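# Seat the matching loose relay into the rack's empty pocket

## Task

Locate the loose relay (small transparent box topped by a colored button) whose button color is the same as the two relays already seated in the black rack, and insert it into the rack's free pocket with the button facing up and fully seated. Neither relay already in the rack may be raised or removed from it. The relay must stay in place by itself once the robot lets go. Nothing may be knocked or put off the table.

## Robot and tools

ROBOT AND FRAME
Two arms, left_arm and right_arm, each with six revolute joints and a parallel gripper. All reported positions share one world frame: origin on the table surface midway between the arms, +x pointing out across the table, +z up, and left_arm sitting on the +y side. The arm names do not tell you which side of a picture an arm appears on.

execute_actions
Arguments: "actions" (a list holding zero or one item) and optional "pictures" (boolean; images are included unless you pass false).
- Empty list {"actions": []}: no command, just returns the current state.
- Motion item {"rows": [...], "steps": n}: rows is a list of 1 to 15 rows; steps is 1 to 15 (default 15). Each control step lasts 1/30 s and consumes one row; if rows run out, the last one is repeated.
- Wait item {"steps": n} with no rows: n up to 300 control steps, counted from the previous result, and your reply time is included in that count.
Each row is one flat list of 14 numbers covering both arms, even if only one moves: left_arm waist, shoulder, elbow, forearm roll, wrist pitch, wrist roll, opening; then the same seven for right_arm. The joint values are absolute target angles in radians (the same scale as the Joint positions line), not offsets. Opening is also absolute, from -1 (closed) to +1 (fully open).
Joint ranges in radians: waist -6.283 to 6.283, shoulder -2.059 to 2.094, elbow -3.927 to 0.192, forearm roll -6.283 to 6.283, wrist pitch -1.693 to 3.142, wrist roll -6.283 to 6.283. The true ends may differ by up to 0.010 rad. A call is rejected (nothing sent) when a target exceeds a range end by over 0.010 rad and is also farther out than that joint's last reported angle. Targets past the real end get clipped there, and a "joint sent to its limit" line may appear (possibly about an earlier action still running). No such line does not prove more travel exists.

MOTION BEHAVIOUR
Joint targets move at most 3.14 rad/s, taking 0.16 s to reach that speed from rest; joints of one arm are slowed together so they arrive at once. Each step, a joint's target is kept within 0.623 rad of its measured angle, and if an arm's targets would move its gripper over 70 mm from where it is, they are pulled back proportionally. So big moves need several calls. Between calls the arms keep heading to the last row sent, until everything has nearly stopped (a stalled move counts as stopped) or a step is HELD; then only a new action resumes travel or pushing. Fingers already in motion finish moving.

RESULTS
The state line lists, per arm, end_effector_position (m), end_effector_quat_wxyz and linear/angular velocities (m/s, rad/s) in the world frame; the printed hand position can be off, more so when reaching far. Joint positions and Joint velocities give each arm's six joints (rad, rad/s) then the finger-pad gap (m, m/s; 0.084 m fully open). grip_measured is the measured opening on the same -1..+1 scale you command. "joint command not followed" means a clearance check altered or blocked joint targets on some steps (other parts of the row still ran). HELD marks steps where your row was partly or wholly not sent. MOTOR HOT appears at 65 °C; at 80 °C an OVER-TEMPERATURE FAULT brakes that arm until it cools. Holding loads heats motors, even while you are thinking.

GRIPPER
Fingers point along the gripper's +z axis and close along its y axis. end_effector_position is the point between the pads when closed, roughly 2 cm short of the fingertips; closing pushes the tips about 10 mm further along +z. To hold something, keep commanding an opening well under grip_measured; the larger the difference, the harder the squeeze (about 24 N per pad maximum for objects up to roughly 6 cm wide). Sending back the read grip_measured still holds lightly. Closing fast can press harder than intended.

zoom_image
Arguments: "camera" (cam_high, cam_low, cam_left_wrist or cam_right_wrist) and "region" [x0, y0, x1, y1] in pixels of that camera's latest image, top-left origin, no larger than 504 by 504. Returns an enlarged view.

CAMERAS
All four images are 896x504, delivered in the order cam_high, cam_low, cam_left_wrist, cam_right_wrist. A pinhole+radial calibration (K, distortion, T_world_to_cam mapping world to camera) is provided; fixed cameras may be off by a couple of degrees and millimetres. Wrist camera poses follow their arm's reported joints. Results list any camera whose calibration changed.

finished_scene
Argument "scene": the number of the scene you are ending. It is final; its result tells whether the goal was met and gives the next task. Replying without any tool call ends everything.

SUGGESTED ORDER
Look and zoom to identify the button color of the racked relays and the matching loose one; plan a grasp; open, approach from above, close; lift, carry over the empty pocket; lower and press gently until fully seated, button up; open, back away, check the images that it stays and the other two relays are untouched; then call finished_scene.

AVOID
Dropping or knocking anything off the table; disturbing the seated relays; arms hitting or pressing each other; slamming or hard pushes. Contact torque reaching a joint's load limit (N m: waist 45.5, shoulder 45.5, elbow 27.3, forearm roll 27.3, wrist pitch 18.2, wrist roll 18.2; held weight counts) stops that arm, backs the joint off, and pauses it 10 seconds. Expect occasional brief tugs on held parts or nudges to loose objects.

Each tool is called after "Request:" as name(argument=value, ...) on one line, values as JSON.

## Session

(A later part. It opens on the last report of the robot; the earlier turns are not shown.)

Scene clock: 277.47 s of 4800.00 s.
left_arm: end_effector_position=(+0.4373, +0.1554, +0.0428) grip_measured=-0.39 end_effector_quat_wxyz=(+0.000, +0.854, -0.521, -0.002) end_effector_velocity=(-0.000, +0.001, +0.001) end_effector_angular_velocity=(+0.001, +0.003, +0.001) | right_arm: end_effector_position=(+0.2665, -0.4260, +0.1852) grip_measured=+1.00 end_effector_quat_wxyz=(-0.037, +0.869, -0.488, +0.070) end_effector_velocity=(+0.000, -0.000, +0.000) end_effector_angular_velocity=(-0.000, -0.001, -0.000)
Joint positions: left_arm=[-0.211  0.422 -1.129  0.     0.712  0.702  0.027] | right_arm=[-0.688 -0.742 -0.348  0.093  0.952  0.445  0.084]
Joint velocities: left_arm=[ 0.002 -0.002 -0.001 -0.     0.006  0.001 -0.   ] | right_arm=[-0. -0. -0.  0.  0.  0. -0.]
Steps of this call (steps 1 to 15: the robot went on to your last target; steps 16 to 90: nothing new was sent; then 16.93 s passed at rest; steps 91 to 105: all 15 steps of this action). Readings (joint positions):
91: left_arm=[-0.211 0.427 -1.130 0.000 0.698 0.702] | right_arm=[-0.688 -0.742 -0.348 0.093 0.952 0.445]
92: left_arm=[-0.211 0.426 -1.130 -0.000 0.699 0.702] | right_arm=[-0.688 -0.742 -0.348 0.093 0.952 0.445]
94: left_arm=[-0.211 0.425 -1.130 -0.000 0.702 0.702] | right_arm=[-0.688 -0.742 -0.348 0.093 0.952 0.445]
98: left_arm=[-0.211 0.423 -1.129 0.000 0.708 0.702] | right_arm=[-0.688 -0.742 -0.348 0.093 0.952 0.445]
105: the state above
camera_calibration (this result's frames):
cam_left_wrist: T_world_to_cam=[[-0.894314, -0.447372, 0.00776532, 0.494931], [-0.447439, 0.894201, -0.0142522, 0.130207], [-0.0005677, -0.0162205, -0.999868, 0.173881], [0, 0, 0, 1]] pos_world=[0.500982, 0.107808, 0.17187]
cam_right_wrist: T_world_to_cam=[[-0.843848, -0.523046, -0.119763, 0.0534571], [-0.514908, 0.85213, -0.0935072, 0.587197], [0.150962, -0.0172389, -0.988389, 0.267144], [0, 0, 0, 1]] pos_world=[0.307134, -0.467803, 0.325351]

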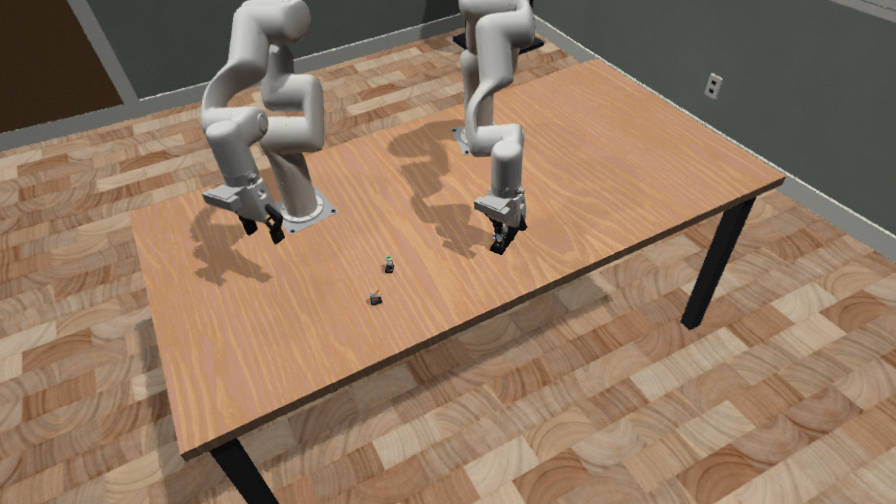

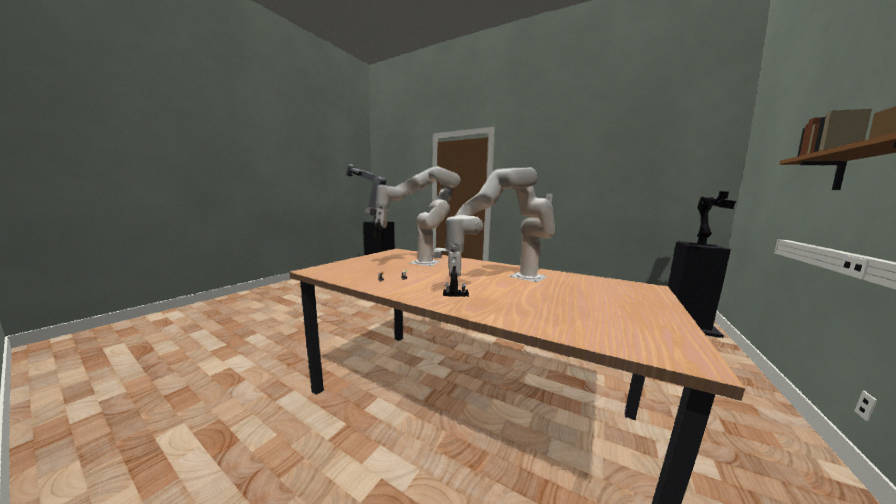

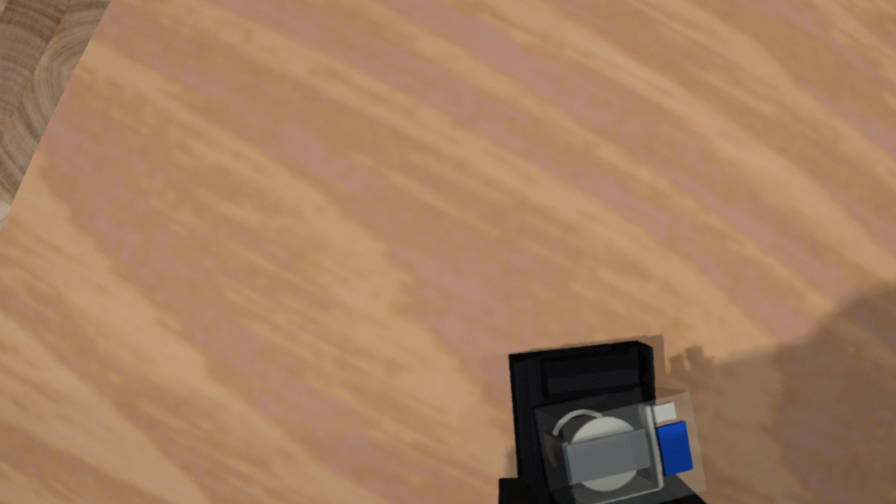

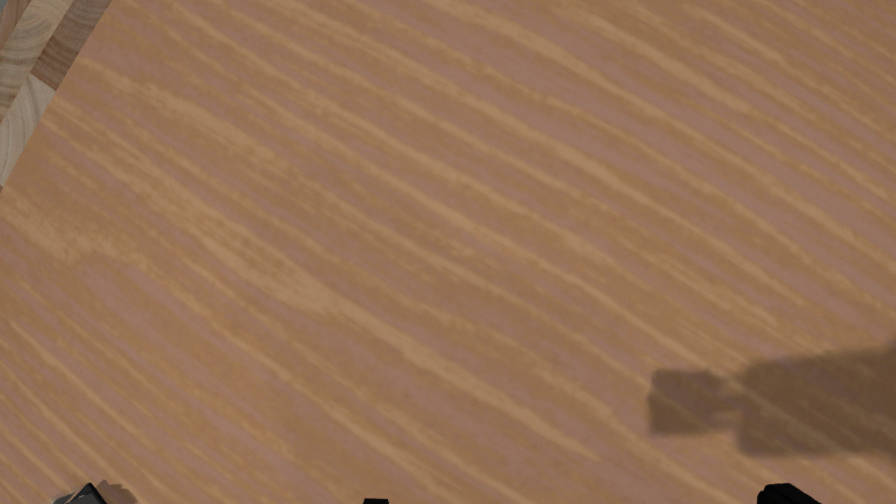

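Request:
execute_actions(actions=[{"rows": [[-0.2112,0.4100,-1.1330,0,0.7230,0.7020,-0.8,-0.688,-0.742,-0.348,0.093,0.952,0.445,1.0],[-0.2112,0.4100,-1.1330,0,0.7230,0.7020,-0.8,-0.688,-0.742,-0.348,0.093,0.952,0.445,1.0],[-0.2112,0.4100,-1.1330,0,0.7230,0.7020,-0.8,-0.688,-0.742,-0.348,0.093,0.952,0.445,1.0],[-0.2112,0.4100,-1.1330,0,0.7230,0.7020,-0.8,-0.688,-0.742,-0.348,0.093,0.952,0.445,1.0],[-0.2112,0.4100,-1.1330,0,0.7230,0.7020,-0.8,-0.688,-0.742,-0.348,0.093,0.952,0.445,1.0],[-0.2112,0.4000,-1.1348,0,0.7348,0.7020,-0.8,-0.688,-0.742,-0.348,0.093,0.952,0.445,1.0]], "steps": 15}])

Scene clock: 299.77 s of 4800.00 s.
left_arm: end_effector_position=(+0.4388, +0.1547, +0.0543) grip_measured=-0.39 end_effector_quat_wxyz=(-0.000, +0.854, -0.521, +0.000) end_effector_velocity=(-0.003, +0.002, +0.000) end_effector_angular_velocity=(+0.004, +0.009, +0.001) | right_arm: end_effector_position=(+0.2665, -0.4260, +0.1852) grip_measured=+1.00 end_effector_quat_wxyz=(-0.037, +0.869, -0.488, +0.070) end_effector_velocity=(+0.000, -0.000, +0.001) end_effector_angular_velocity=(-0.000, -0.002, +0.000)
Joint positions: left_arm=[-0.211  0.401 -1.135  0.     0.734  0.702  0.027] | right_arm=[-0.688 -0.742 -0.348  0.093  0.952  0.445  0.084]
Joint velocities: left_arm=[ 0.001 -0.004  0.003 -0.     0.012  0.001 -0.   ] | right_arm=[-0.001 -0.001 -0.001  0.001 -0.    -0.001  0.   ]
Steps of this call (steps 1 to 15: the robot went on to your last target; steps 16 to 90: nothing new was sent; then 18.80 s passed at rest; steps 91 to 105: all 15 steps of this action). Readings (joint positions):
91: left_arm=[-0.211 0.420 -1.131 -0.000 0.711 0.702] | right_arm=[-0.688 -0.742 -0.348 0.093 0.952 0.445]
92: left_arm=[-0.211 0.420 -1.131 -0.000 0.712 0.702] | right_arm=[-0.688 -0.742 -0.348 0.093 0.952 0.445]
94: left_arm=[-0.211 0.416 -1.132 0.000 0.717 0.702] | right_arm=[-0.688 -0.742 -0.348 0.093 0.952 0.445]
98: left_arm=[-0.211 0.409 -1.133 0.000 0.725 0.702] | right_arm=[-0.688 -0.742 -0.348 0.093 0.952 0.445]
105: the state above
camera_calibration (this result's frames):
cam_left_wrist: T_world_to_cam=[[-0.89438, -0.447283, 0.00473731, 0.496016], [-0.447293, 0.894211, -0.0178007, 0.131759], [0.00372582, -0.0180396, -0.99983, 0.183744], [0, 0, 0, 1]] pos_world=[0.501877, 0.107354, 0.183709]
cam_right_wrist: T_world_to_cam=[[-0.843848, -0.523046, -0.119763, 0.053457], [-0.514908, 0.85213, -0.093507, 0.587197], [0.150962, -0.0172387, -0.988389, 0.267144], [0, 0, 0, 1]] pos_world=[0.307134, -0.467803, 0.325351]

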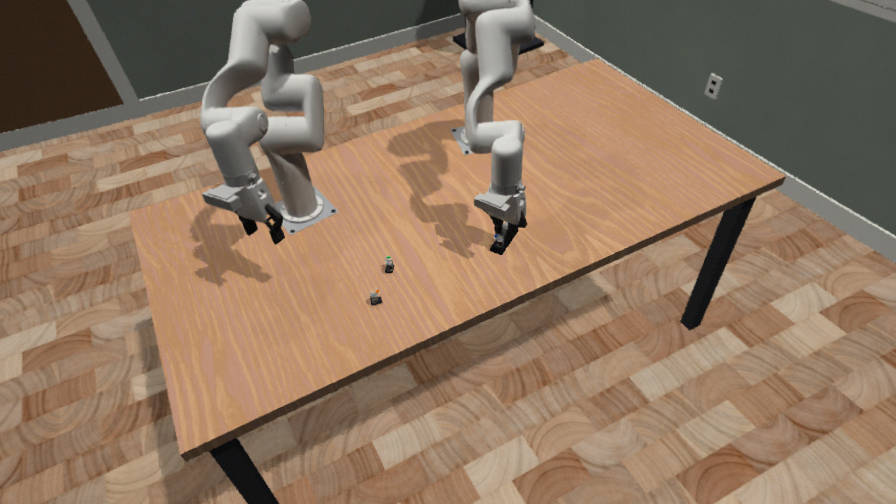

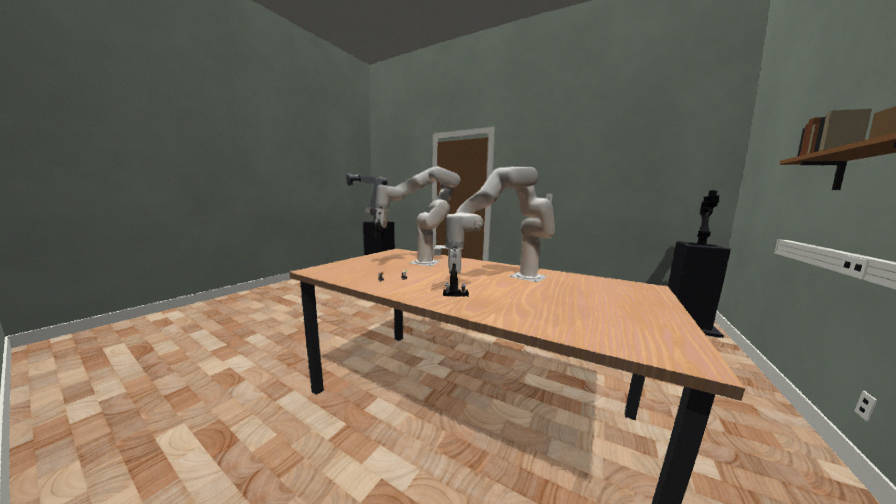

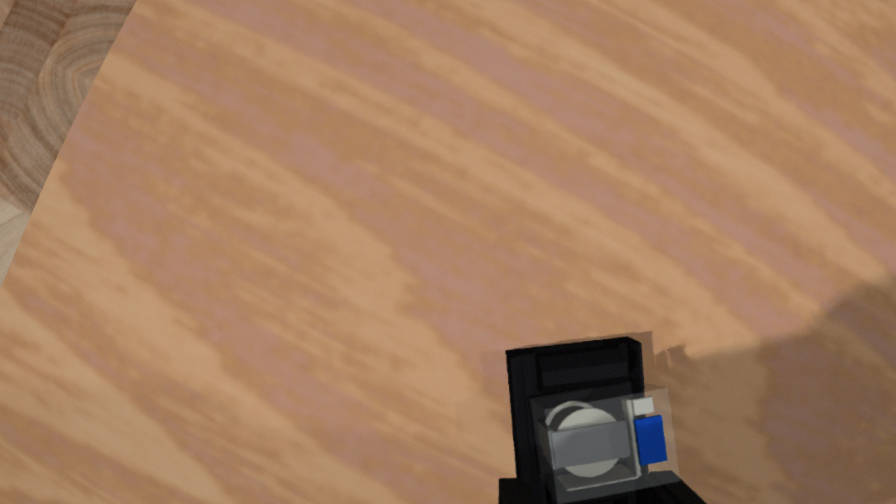

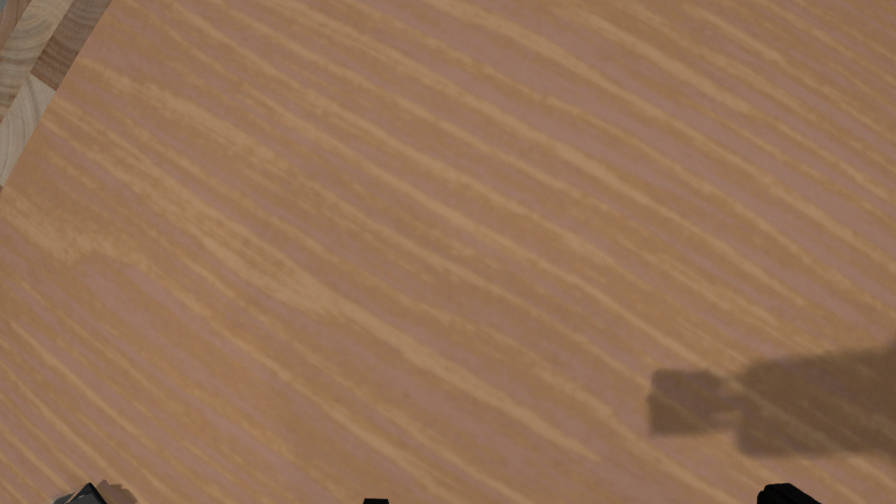

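Request:
execute_actions(actions=[{"rows": [[-0.2112,0.4000,-1.1348,0,0.7348,0.612,-0.8,-0.688,-0.742,-0.348,0.093,0.952,0.445,1.0]], "steps": 15}], pictures=false)

Request:
execute_actions(actions=[{"rows": [[-0.2112,0.4100,-1.1330,0,0.7230,0.612,-0.8,-0.688,-0.742,-0.348,0.093,0.952,0.445,1.0],[-0.2112,0.4100,-1.1330,0,0.7230,0.612,-0.8,-0.688,-0.742,-0.348,0.093,0.952,0.445,1.0],[-0.2112,0.4100,-1.1330,0,0.7230,0.612,-0.8,-0.688,-0.742,-0.348,0.093,0.952,0.445,1.0],[-0.2112,0.4202,-1.1312,0,0.7110,0.612,-0.8,-0.688,-0.742,-0.348,0.093,0.952,0.445,1.0],[-0.2112,0.4202,-1.1312,0,0.7110,0.612,-0.8,-0.688,-0.742,-0.348,0.093,0.952,0.445,1.0],[-0.2112,0.4202,-1.1312,0,0.7110,0.612,-0.8,-0.688,-0.742,-0.348,0.093,0.952,0.445,1.0],[-0.2112,0.4202,-1.1312,0,0.7110,0.612,-0.8,-0.688,-0.742,-0.348,0.093,0.952,0.445,1.0],[-0.2112,0.4259,-1.1305,0,0.7046,0.612,-0.8,-0.688,-0.742,-0.348,0.093,0.952,0.445,1.0],[-0.2112,0.4259,-1.1305,0,0.7046,0.612,-0.8,-0.688,-0.742,-0.348,0.093,0.952,0.445,1.0],[-0.2112,0.4259,-1.1305,0,0.7046,0.612,-0.8,-0.688,-0.742,-0.348,0.093,0.952,0.445,1.0],[-0.2112,0.4259,-1.1305,0,0.7046,0.612,-0.8,-0.688,-0.742,-0.348,0.093,0.952,0.445,1.0],[-0.2112,0.4316,-1.1297,0,0.6982,0.612,-0.8,-0.688,-0.742,-0.348,0.093,0.952,0.445,1.0]], "steps": 15}], pictures=false)

Request:
execute_actions(actions=[{"steps": 10}], pictures=false)

Scene clock: 323.70 s of 4800.00 s.
left_arm: end_effector_position=(+0.4387, +0.1547, +0.0546) grip_measured=-0.39 end_effector_quat_wxyz=(+0.000, +0.876, -0.482, -0.000) end_effector_velocity=(-0.001, -0.001, -0.000) end_effector_angular_velocity=(+0.000, +0.002, +0.012) | right_arm: end_effector_position=(+0.2665, -0.4260, +0.1852) grip_measured=+1.00 end_effector_quat_wxyz=(-0.037, +0.869, -0.488, +0.070) end_effector_velocity=(-0.000, +0.000, -0.000) end_effector_angular_velocity=(+0.001, +0.000, +0.001)
Joint positions: left_arm=[-0.211  0.4   -1.135  0.     0.735  0.613  0.027] | right_arm=[-0.688 -0.742 -0.348  0.093  0.952  0.445  0.084]
Joint velocities: left_arm=[-0.001  0.    -0.    -0.001  0.001 -0.013  0.   ] | right_arm=[ 0.    -0.001  0.001  0.001  0.    -0.001 -0.   ]
Steps of this call (steps 1 to 15: the robot went on to your last target; steps 16 to 90: nothing new was sent; then 20.43 s passed at rest; steps 91 to 105: all 15 steps of this action). Readings (joint positions):
91: left_arm=[-0.211 0.400 -1.135 0.000 0.735 0.702] | right_arm=[-0.688 -0.742 -0.348 0.093 0.952 0.445]
92: left_arm=[-0.211 0.400 -1.135 0.000 0.735 0.697] | right_arm=[-0.688 -0.742 -0.348 0.093 0.952 0.445]
94: left_arm=[-0.211 0.400 -1.135 0.000 0.735 0.668] | right_arm=[-0.688 -0.742 -0.348 0.093 0.952 0.445]
98: left_arm=[-0.211 0.400 -1.135 0.000 0.735 0.626] | right_arm=[-0.688 -0.742 -0.348 0.093 0.952 0.445]
105: the state above

Scene clock: 324.20 s of 4800.00 s.
left_arm: end_effector_position=(+0.4399, +0.1542, +0.0432) grip_measured=-0.39 end_effector_quat_wxyz=(-0.000, +0.876, -0.482, +0.002) end_effector_velocity=(+0.001, +0.001, -0.006) end_effector_angular_velocity=(-0.002, -0.005, +0.001) | right_arm: end_effector_position=(+0.2665, -0.4260, +0.1852) grip_measured=+1.00 end_effector_quat_wxyz=(-0.037, +0.869, -0.488, +0.070) end_effector_velocity=(+0.000, +0.000, -0.000) end_effector_angular_velocity=(+0.001, -0.000, +0.001)
Joint positions: left_arm=[-0.211  0.425 -1.132  0.     0.704  0.612  0.027] | right_arm=[-0.688 -0.742 -0.348  0.093  0.952  0.445  0.084]
Joint velocities: left_arm=[ 0.002  0.012  0.004  0.001 -0.022  0.     0.   ] | right_arm=[-0.     0.    -0.     0.001  0.    -0.001 -0.   ]
Steps of this call (steps 1 to 15: all 15 steps of this action). Readings (joint positions):
1: left_arm=[-0.211 0.400 -1.135 0.000 0.735 0.613] | right_arm=[-0.688 -0.742 -0.348 0.093 0.952 0.445]
2: left_arm=[-0.211 0.401 -1.135 0.000 0.733 0.612] | right_arm=[-0.688 -0.742 -0.348 0.093 0.952 0.445]
4: left_arm=[-0.211 0.404 -1.134 0.000 0.729 0.612] | right_arm=[-0.688 -0.742 -0.348 0.093 0.952 0.445]
8: left_arm=[-0.211 0.415 -1.132 -0.000 0.717 0.612] | right_arm=[-0.688 -0.742 -0.348 0.093 0.952 0.445]
15: the state above

Scene clock: 324.53 s of 4800.00 s.
left_arm: end_effector_position=(+0.4405, +0.1540, +0.0420) grip_measured=-0.38 end_effector_quat_wxyz=(-0.000, +0.876, -0.482, +0.003) end_effector_velocity=(-0.001, +0.001, -0.003) end_effector_angular_velocity=(+0.002, +0.004, -0.002) | right_arm: end_effector_position=(+0.2665, -0.4260, +0.1852) grip_measured=+1.00 end_effector_quat_wxyz=(-0.037, +0.869, -0.488, +0.070) end_effector_velocity=(-0.000, +0.000, -0.000) end_effector_angular_velocity=(+0.001, +0.001, -0.002)
Joint positions: left_arm=[-0.211  0.427 -1.132  0.     0.699  0.612  0.027] | right_arm=[-0.688 -0.742 -0.348  0.093  0.952  0.445  0.084]
Joint velocities: left_arm=[-0.     0.005  0.002  0.    -0.002  0.002  0.   ] | right_arm=[-0.     0.     0.001 -0.     0.     0.002 -0.   ]
Steps of this call (steps 1 to 10: the robot went on to your last target). Readings (joint positions):
1: left_arm=[-0.211 0.425 -1.132 0.000 0.703 0.612] | right_arm=[-0.688 -0.742 -0.348 0.093 0.952 0.445]
2: left_arm=[-0.211 0.425 -1.133 0.000 0.702 0.612] | right_arm=[-0.688 -0.742 -0.348 0.093 0.952 0.445]
4: left_arm=[-0.211 0.426 -1.133 0.000 0.700 0.612] | right_arm=[-0.688 -0.742 -0.348 0.093 0.952 0.445]
8: left_arm=[-0.211 0.427 -1.132 0.000 0.699 0.612] | right_arm=[-0.688 -0.742 -0.348 0.093 0.952 0.445]
10: the state above

Request:
execute_actions(actions=[])

Scene clock: 338.43 s of 4800.00 s.
left_arm: end_effector_position=(+0.4396, +0.1544, +0.0414) grip_measured=-0.38 end_effector_quat_wxyz=(-0.000, +0.876, -0.482, +0.002) end_effector_velocity=(+0.000, -0.001, +0.000) end_effector_angular_velocity=(-0.001, -0.002, -0.003) | right_arm: end_effector_position=(+0.2665, -0.4260, +0.1852) grip_measured=+1.00 end_effector_quat_wxyz=(-0.037, +0.869, -0.488, +0.070) end_effector_velocity=(-0.000, -0.000, -0.000) end_effector_angular_velocity=(-0.000, +0.002, +0.001)
Joint positions: left_arm=[-0.211  0.427 -1.13   0.     0.698  0.612  0.027] | right_arm=[-0.688 -0.742 -0.348  0.093  0.952  0.445  0.084]
Joint velocities: left_arm=[-0.002 -0.     0.    -0.    -0.002  0.001  0.   ] | right_arm=[-0.     0.     0.001 -0.001  0.    -0.001  0.   ]
Steps of this call (steps 1 to 15: the robot went on to your last target; steps 16 to 90: nothing new was sent; then 10.90 s passed at rest). Readings (joint positions):
1: left_arm=[-0.211 0.428 -1.132 0.000 0.699 0.612] | right_arm=[-0.688 -0.742 -0.348 0.093 0.952 0.445]
2: left_arm=[-0.211 0.428 -1.132 0.000 0.699 0.612] | right_arm=[-0.688 -0.742 -0.348 0.093 0.952 0.445]
4: left_arm=[-0.211 0.428 -1.132 0.000 0.698 0.612] | right_arm=[-0.688 -0.742 -0.348 0.093 0.952 0.445]
8: left_arm=[-0.211 0.428 -1.131 0.000 0.698 0.612] | right_arm=[-0.688 -0.742 -0.348 0.093 0.952 0.445]
90: the state above
All arms were judged still, so your last target was given up. Only a new action makes them travel on or press farther. Fingers that are still opening or closing keep moving.
camera_calibration (this result's frames):
cam_left_wrist: T_world_to_cam=[[-0.850572, -0.525854, 0.00222395, 0.489643], [-0.525776, 0.850355, -0.0213444, 0.173633], [0.0093329, -0.0193243, -0.99977, 0.168584], [0, 0, 0, 1]] pos_world=[0.506195, 0.113089, 0.171162]
cam_right_wrist: T_world_to_cam=[[-0.843848, -0.523046, -0.119763, 0.0534571], [-0.514908, 0.85213, -0.0935071, 0.587197], [0.150962, -0.0172388, -0.988389, 0.267144], [0, 0, 0, 1]] pos_world=[0.307134, -0.467803, 0.325351]

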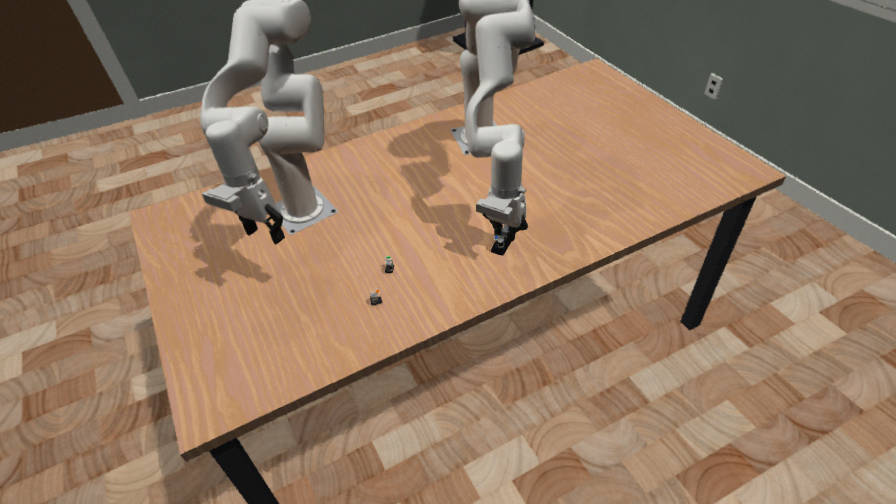

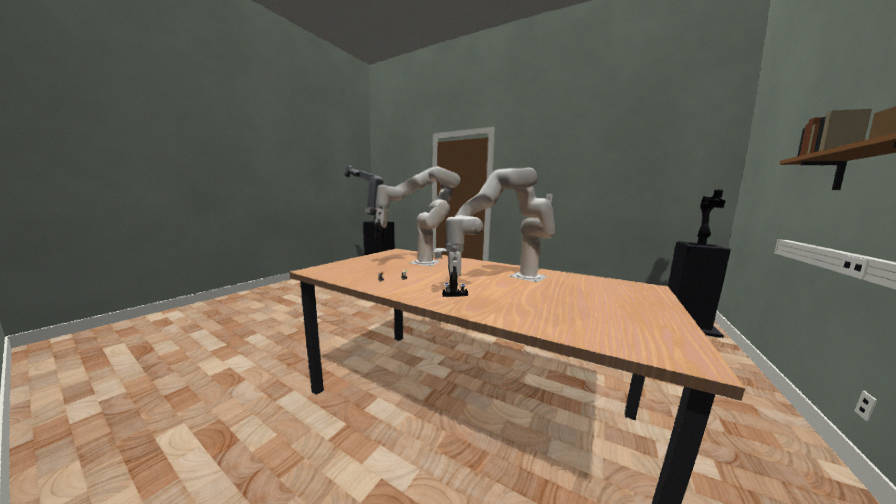

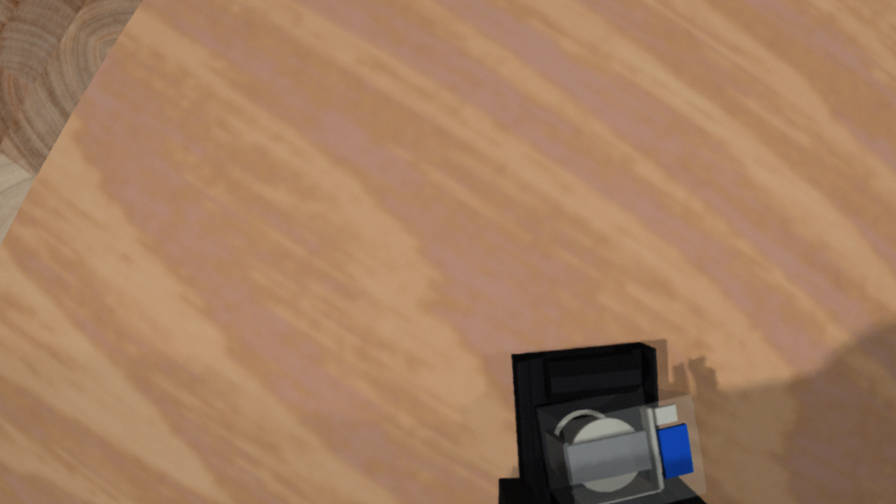

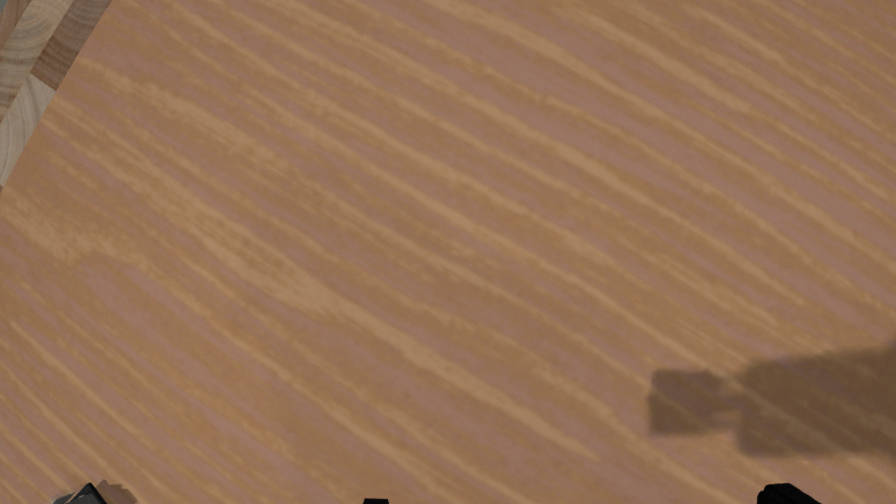

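Request:
execute_actions(actions=[{"rows": [[-0.2112,0.4270,-1.1300,0,0.6990,0.612,-0.7,-0.688,-0.742,-0.348,0.093,0.952,0.445,1.0],[-0.2112,0.4270,-1.1300,0,0.6990,0.612,-0.6,-0.688,-0.742,-0.348,0.093,0.952,0.445,1.0],[-0.2112,0.4270,-1.1300,0,0.6990,0.612,-0.5,-0.688,-0.742,-0.348,0.093,0.952,0.445,1.0],[-0.2112,0.4270,-1.1300,0,0.6990,0.612,-0.42,-0.688,-0.742,-0.348,0.093,0.952,0.445,1.0],[-0.2112,0.4270,-1.1300,0,0.6990,0.612,-0.36,-0.688,-0.742,-0.348,0.093,0.952,0.445,1.0],[-0.2112,0.4270,-1.1300,0,0.6990,0.612,-0.3,-0.688,-0.742,-0.348,0.093,0.952,0.445,1.0],[-0.2112,0.4270,-1.1300,0,0.6990,0.612,-0.22,-0.688,-0.742,-0.348,0.093,0.952,0.445,1.0],[-0.2112,0.4270,-1.1300,0,0.6990,0.612,-0.14,-0.688,-0.742,-0.348,0.093,0.952,0.445,1.0],[-0.2112,0.4270,-1.1300,0,0.6990,0.612,-0.06,-0.688,-0.742,-0.348,0.093,0.952,0.445,1.0],[-0.2112,0.4270,-1.1300,0,0.6990,0.612,0.02,-0.688,-0.742,-0.348,0.093,0.952,0.445,1.0],[-0.2112,0.4270,-1.1300,0,0.6990,0.612,0.1,-0.688,-0.742,-0.348,0.093,0.952,0.445,1.0],[-0.2112,0.4270,-1.1300,0,0.6990,0.612,0.2,-0.688,-0.742,-0.348,0.093,0.952,0.445,1.0]], "steps": 15}], pictures=false)

Scene clock: 377.87 s of 4800.00 s.
left_arm: end_effector_position=(+0.4353, +0.1562, +0.0363) grip_measured=+0.14 end_effector_quat_wxyz=(+0.001, +0.876, -0.482, -0.005) end_effector_velocity=(+0.026, -0.010, +0.029) end_effector_angular_velocity=(-0.030, -0.073, -0.001) | right_arm: end_effector_position=(+0.2665, -0.4260, +0.1852) grip_measured=+1.00 end_effector_quat_wxyz=(-0.037, +0.869, -0.488, +0.070) end_effector_velocity=(-0.000, +0.000, -0.000) end_effector_angular_velocity=(+0.001, +0.001, -0.001)
Joint positions: left_arm=[-0.211  0.432 -1.124 -0.     0.701  0.612  0.05 ] | right_arm=[-0.688 -0.742 -0.348  0.093  0.952  0.445  0.084]
Joint velocities: left_arm=[ 0.001 -0.028 -0.038  0.001 -0.013  0.001  0.031] | right_arm=[-0.     0.     0.001  0.001  0.     0.001  0.   ]
Steps of this call (steps 1 to 90: nothing new was sent; then 35.93 s passed at rest; steps 91 to 105: all 15 steps of this action). Readings (joint positions):
91: left_arm=[-0.211 0.427 -1.130 -0.000 0.698 0.612] | right_arm=[-0.688 -0.742 -0.348 0.093 0.952 0.445]
92: left_arm=[-0.211 0.427 -1.130 0.000 0.698 0.612] | right_arm=[-0.688 -0.742 -0.348 0.093 0.952 0.445]
94: left_arm=[-0.211 0.426 -1.129 -0.000 0.698 0.612] | right_arm=[-0.688 -0.742 -0.348 0.093 0.952 0.445]
98: left_arm=[-0.211 0.427 -1.128 -0.000 0.700 0.612] | right_arm=[-0.688 -0.742 -0.348 0.093 0.952 0.445]
105: the state above

Request:
execute_actions(actions=[{"rows": [[-0.2112,0.4202,-1.1312,0,0.7110,0.612,0.2,-0.688,-0.742,-0.348,0.093,0.952,0.445,1.0],[-0.2112,0.4202,-1.1312,0,0.7110,0.612,0.2,-0.688,-0.742,-0.348,0.093,0.952,0.445,1.0],[-0.2112,0.4202,-1.1312,0,0.7110,0.612,0.2,-0.688,-0.742,-0.348,0.093,0.952,0.445,1.0],[-0.2112,0.4051,-1.1339,0,0.7288,0.612,0.2,-0.688,-0.742,-0.348,0.093,0.952,0.445,1.0],[-0.2112,0.4051,-1.1339,0,0.7288,0.612,0.2,-0.688,-0.742,-0.348,0.093,0.952,0.445,1.0],[-0.2112,0.4051,-1.1339,0,0.7288,0.612,0.2,-0.688,-0.742,-0.348,0.093,0.952,0.445,1.0],[-0.2112,0.3901,-1.1366,0,0.7465,0.612,0.2,-0.688,-0.742,-0.348,0.093,0.952,0.445,1.0],[-0.2112,0.3901,-1.1366,0,0.7465,0.612,0.2,-0.688,-0.742,-0.348,0.093,0.952,0.445,1.0],[-0.2112,0.3901,-1.1366,0,0.7465,0.612,0.2,-0.688,-0.742,-0.348,0.093,0.952,0.445,1.0],[-0.2112,0.3667,-1.1435,0,0.7768,0.612,0.2,-0.688,-0.742,-0.348,0.093,0.952,0.445,1.0],[-0.2112,0.3667,-1.1435,0,0.7768,0.612,0.2,-0.688,-0.742,-0.348,0.093,0.952,0.445,1.0],[-0.2112,0.3434,-1.1505,0,0.8071,0.612,0.2,-0.688,-0.742,-0.348,0.093,0.952,0.445,1.0]], "steps": 15}], pictures=false)

Request:
execute_actions(actions=[{"rows": [[-0.2112,0.1700,-1.2300,0,1.0600,0.612,0.2,-0.688,-0.742,-0.348,0.093,0.952,0.445,1.0]], "steps": 15}])

Scene clock: 400.87 s of 4800.00 s.
left_arm: end_effector_position=(+0.4389, +0.1547, +0.0725) grip_measured=+0.19 end_effector_quat_wxyz=(+0.000, +0.876, -0.482, -0.000) end_effector_velocity=(+0.017, -0.007, +0.142) end_effector_angular_velocity=(-0.025, -0.059, +0.001) | right_arm: end_effector_position=(+0.2665, -0.4260, +0.1852) grip_measured=+1.00 end_effector_quat_wxyz=(-0.037, +0.869, -0.488, +0.070) end_effector_velocity=(-0.000, +0.000, -0.000) end_effector_angular_velocity=(+0.001, +0.001, -0.000)
Joint positions: left_arm=[-0.211  0.366 -1.144  0.     0.778  0.612  0.052] | right_arm=[-0.688 -0.742 -0.348  0.093  0.952  0.445  0.084]
Joint velocities: left_arm=[ 0.001 -0.248 -0.088 -0.     0.273  0.001  0.   ] | right_arm=[ 0.     0.001  0.     0.    -0.     0.    -0.   ]
Steps of this call (steps 1 to 15: the robot went on to your last target; steps 16 to 90: nothing new was sent; then 19.50 s passed at rest; steps 91 to 105: all 15 steps of this action). Readings (joint positions):
91: left_arm=[-0.211 0.427 -1.130 0.000 0.699 0.612] | right_arm=[-0.688 -0.742 -0.348 0.093 0.952 0.445]
92: left_arm=[-0.211 0.427 -1.130 0.000 0.700 0.612] | right_arm=[-0.688 -0.742 -0.348 0.093 0.952 0.445]
94: left_arm=[-0.211 0.424 -1.130 0.000 0.705 0.612] | right_arm=[-0.688 -0.742 -0.348 0.093 0.952 0.445]
98: left_arm=[-0.211 0.411 -1.133 0.000 0.722 0.612] | right_arm=[-0.688 -0.742 -0.348 0.093 0.952 0.445]
105: the state above

Scene clock: 401.37 s of 4800.00 s.
left_arm: end_effector_position=(+0.4305, +0.1582, +0.1842) grip_measured=+0.19 end_effector_quat_wxyz=(-0.000, +0.876, -0.482, +0.000) end_effector_velocity=(-0.022, +0.009, +0.006) end_effector_angular_velocity=(+0.029, +0.068, -0.002) | right_arm: end_effector_position=(+0.2665, -0.4260, +0.1852) grip_measured=+1.00 end_effector_quat_wxyz=(-0.037, +0.869, -0.488, +0.070) end_effector_velocity=(-0.000, +0.000, -0.000) end_effector_angular_velocity=(-0.001, +0.001, +0.001)
Joint positions: left_arm=[-0.211  0.175 -1.227  0.     1.052  0.612  0.052] | right_arm=[-0.688 -0.742 -0.348  0.093  0.952  0.445  0.084]
Joint velocities: left_arm=[-0.001 -0.028  0.002  0.001  0.1   -0.    -0.   ] | right_arm=[ 0.    -0.001  0.    -0.001  0.001 -0.     0.   ]
Steps of this call (steps 1 to 15: all 15 steps of this action). Readings (joint positions):
1: left_arm=[-0.211 0.358 -1.147 -0.000 0.786 0.612] | right_arm=[-0.688 -0.742 -0.348 0.093 0.952 0.445]
2: left_arm=[-0.211 0.351 -1.150 -0.000 0.797 0.612] | right_arm=[-0.688 -0.742 -0.348 0.093 0.952 0.445]
4: left_arm=[-0.211 0.322 -1.160 0.000 0.847 0.612] | right_arm=[-0.688 -0.742 -0.348 0.093 0.952 0.445]
8: left_arm=[-0.211 0.236 -1.202 -0.000 0.960 0.612] | right_arm=[-0.688 -0.742 -0.348 0.093 0.952 0.445]
15: the state above
camera_calibration (this result's frames):
cam_left_wrist: T_world_to_cam=[[-0.850559, -0.525861, 0.00447492, 0.483128], [-0.525849, 0.850383, -0.0182105, 0.168083], [0.00577081, -0.0178423, -0.999824, 0.31276], [0, 0, 0, 1]] pos_world=[0.49751, 0.116704, 0.313604]
cam_right_wrist: T_world_to_cam=[[-0.843848, -0.523046, -0.119763, 0.053457], [-0.514908, 0.85213, -0.0935072, 0.587197], [0.150962, -0.0172388, -0.988389, 0.267144], [0, 0, 0, 1]] pos_world=[0.307134, -0.467802, 0.325351]

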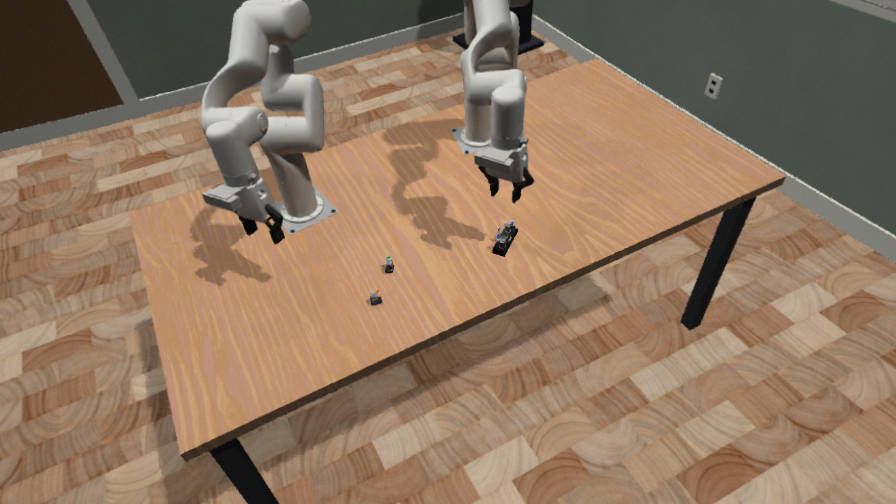

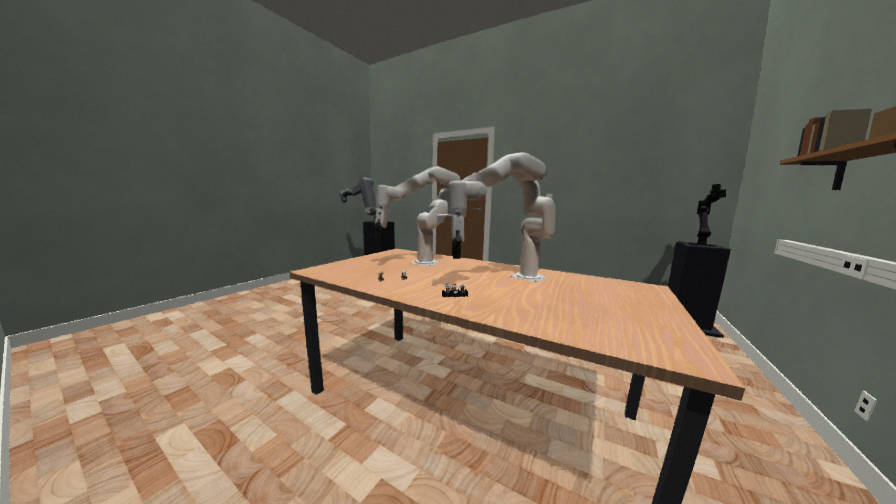

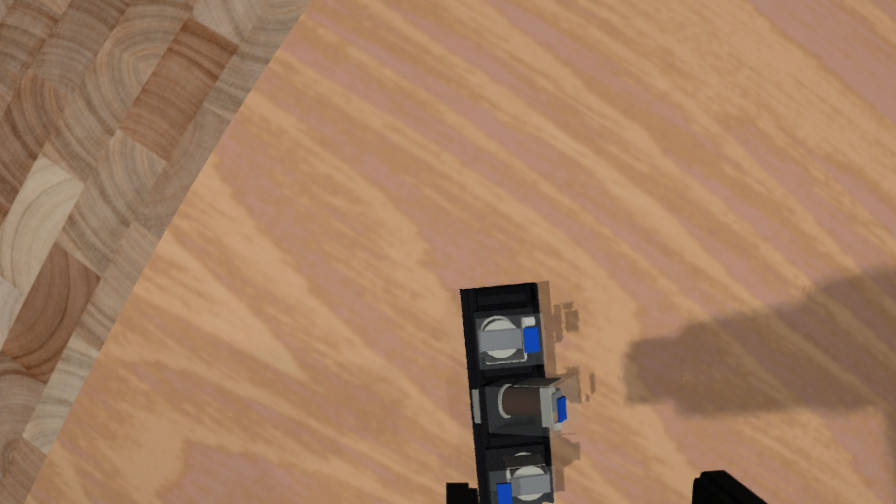

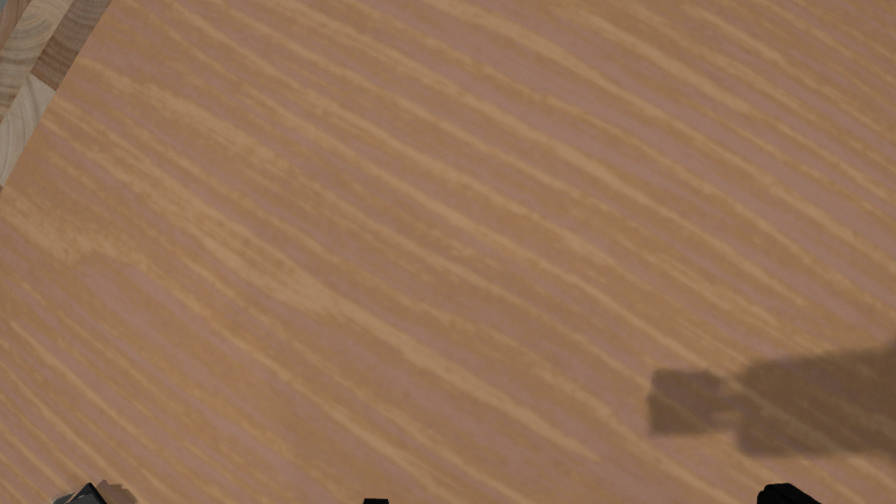

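Request:
execute_actions(actions=[{"rows": [[-0.2044,0.3200,-1.1654,0,0.8454,0.5188,1.0,-0.688,-0.742,-0.348,0.093,0.952,0.445,1.0]], "steps": 15}], pictures=false)

Request:
execute_actions(actions=[{"steps": 8}])

Scene clock: 447.73 s of 4800.00 s.
left_arm: end_effector_position=(+0.4413, +0.1574, +0.1020) grip_measured=+1.00 end_effector_quat_wxyz=(-0.000, +0.899, -0.439, +0.001) end_effector_velocity=(+0.011, -0.004, -0.002) end_effector_angular_velocity=(-0.016, -0.038, +0.025) | right_arm: end_effector_position=(+0.2665, -0.4260, +0.1852) grip_measured=+1.00 end_effector_quat_wxyz=(-0.037, +0.869, -0.488, +0.070) end_effector_velocity=(-0.000, +0.000, -0.001) end_effector_angular_velocity=(+0.001, +0.002, +0.003)
Joint positions: left_arm=[-0.205  0.316 -1.168 -0.     0.849  0.521  0.084] | right_arm=[-0.688 -0.742 -0.348  0.093  0.952  0.445  0.084]
Joint velocities: left_arm=[ 0.002  0.012  0.    -0.001 -0.053 -0.023  0.001] | right_arm=[ 0.     0.002 -0.     0.     0.001 -0.002  0.   ]
Steps of this call (steps 1 to 15: the robot went on to your last target; steps 16 to 90: nothing new was sent; then 42.87 s passed at rest; steps 91 to 105: all 15 steps of this action). Readings (joint positions):
91: left_arm=[-0.211 0.170 -1.230 -0.000 1.060 0.612] | right_arm=[-0.688 -0.742 -0.348 0.093 0.952 0.445]
92: left_arm=[-0.211 0.172 -1.229 -0.000 1.055 0.610] | right_arm=[-0.688 -0.742 -0.348 0.093 0.952 0.445]
94: left_arm=[-0.210 0.196 -1.222 -0.000 1.012 0.592] | right_arm=[-0.688 -0.742 -0.348 0.093 0.952 0.445]
98: left_arm=[-0.206 0.284 -1.179 0.000 0.905 0.544] | right_arm=[-0.688 -0.742 -0.348 0.093 0.952 0.445]
105: the state above

Scene clock: 448.00 s of 4800.00 s.
left_arm: end_effector_position=(+0.4410, +0.1576, +0.1000) grip_measured=+1.00 end_effector_quat_wxyz=(-0.000, +0.899, -0.438, +0.000) end_effector_velocity=(-0.001, -0.000, -0.003) end_effector_angular_velocity=(+0.001, +0.004, +0.000) | right_arm: end_effector_position=(+0.2665, -0.4260, +0.1852) grip_measured=+1.00 end_effector_quat_wxyz=(-0.037, +0.869, -0.488, +0.070) end_effector_velocity=(+0.000, +0.000, +0.000) end_effector_angular_velocity=(+0.001, -0.000, -0.003)
Joint positions: left_arm=[-0.204  0.319 -1.166 -0.     0.846  0.519  0.084] | right_arm=[-0.688 -0.742 -0.348  0.093  0.952  0.445  0.084]
Joint velocities: left_arm=[-0.001  0.004  0.002 -0.    -0.002 -0.001  0.   ] | right_arm=[ 0.     0.    -0.     0.001  0.     0.003  0.   ]
Steps of this call (steps 1 to 8: the robot went on to your last target). Readings (joint positions):
1: left_arm=[-0.204 0.317 -1.168 -0.000 0.848 0.520] | right_arm=[-0.688 -0.742 -0.348 0.093 0.952 0.445]
2: left_arm=[-0.204 0.317 -1.167 -0.000 0.847 0.520] | right_arm=[-0.688 -0.742 -0.348 0.093 0.952 0.445]
4: left_arm=[-0.204 0.318 -1.166 -0.000 0.846 0.519] | right_arm=[-0.688 -0.742 -0.348 0.093 0.952 0.445]
8: the state above
camera_calibration (this result's frames):
cam_left_wrist: T_world_to_cam=[[-0.793886, -0.60805, 0.00450991, 0.480115], [-0.608019, 0.793711, -0.0183005, 0.217683], [0.00754807, -0.0172707, -0.999822, 0.227659], [0, 0, 0, 1]] pos_world=[0.511794, 0.123088, 0.229437]
cam_right_wrist: T_world_to_cam=[[-0.843848, -0.523046, -0.119763, 0.0534569], [-0.514908, 0.85213, -0.0935072, 0.587197], [0.150962, -0.0172389, -0.988389, 0.267144], [0, 0, 0, 1]] pos_world=[0.307134, -0.467802, 0.325351]

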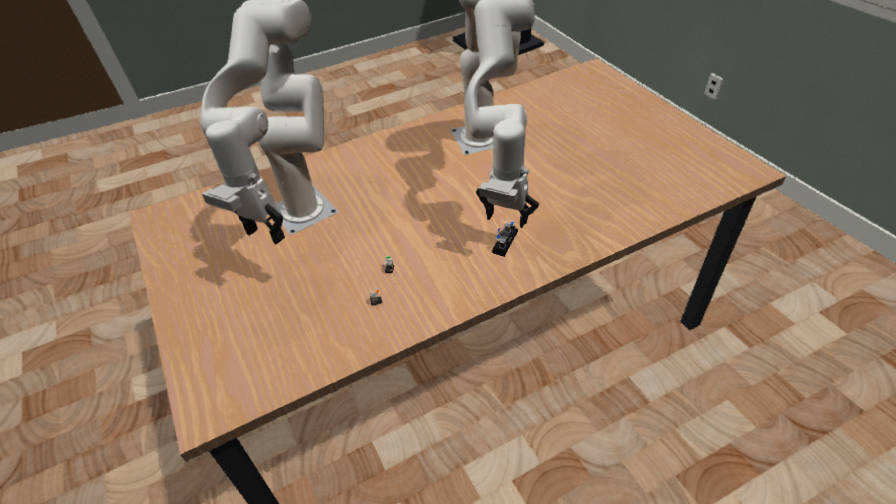

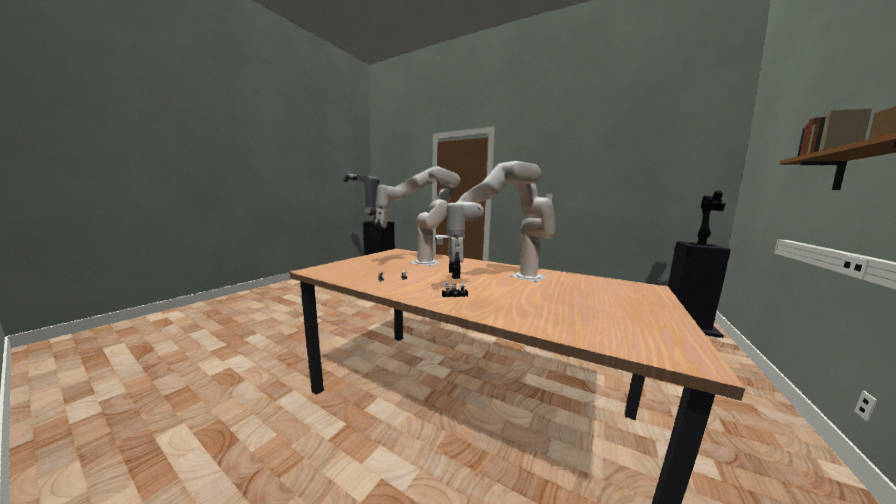

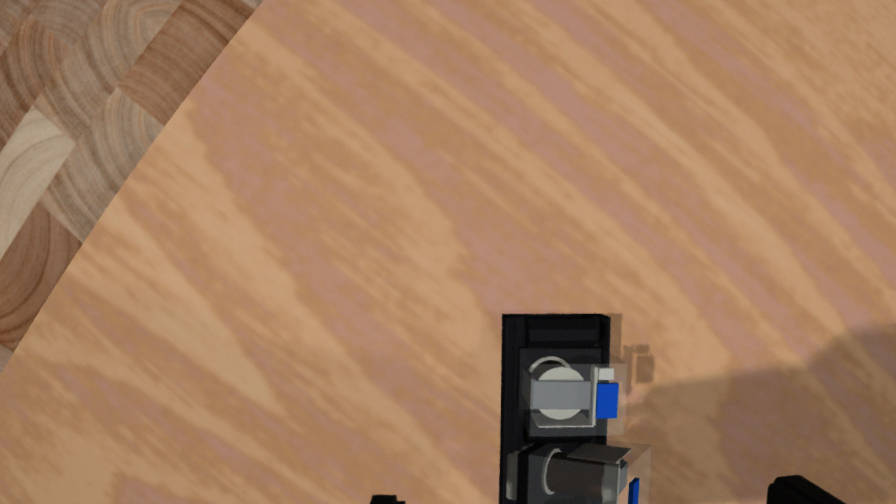

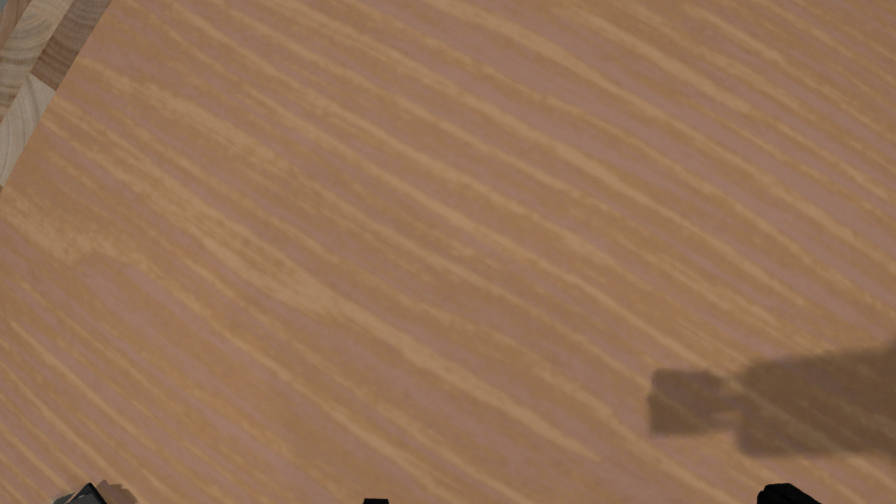

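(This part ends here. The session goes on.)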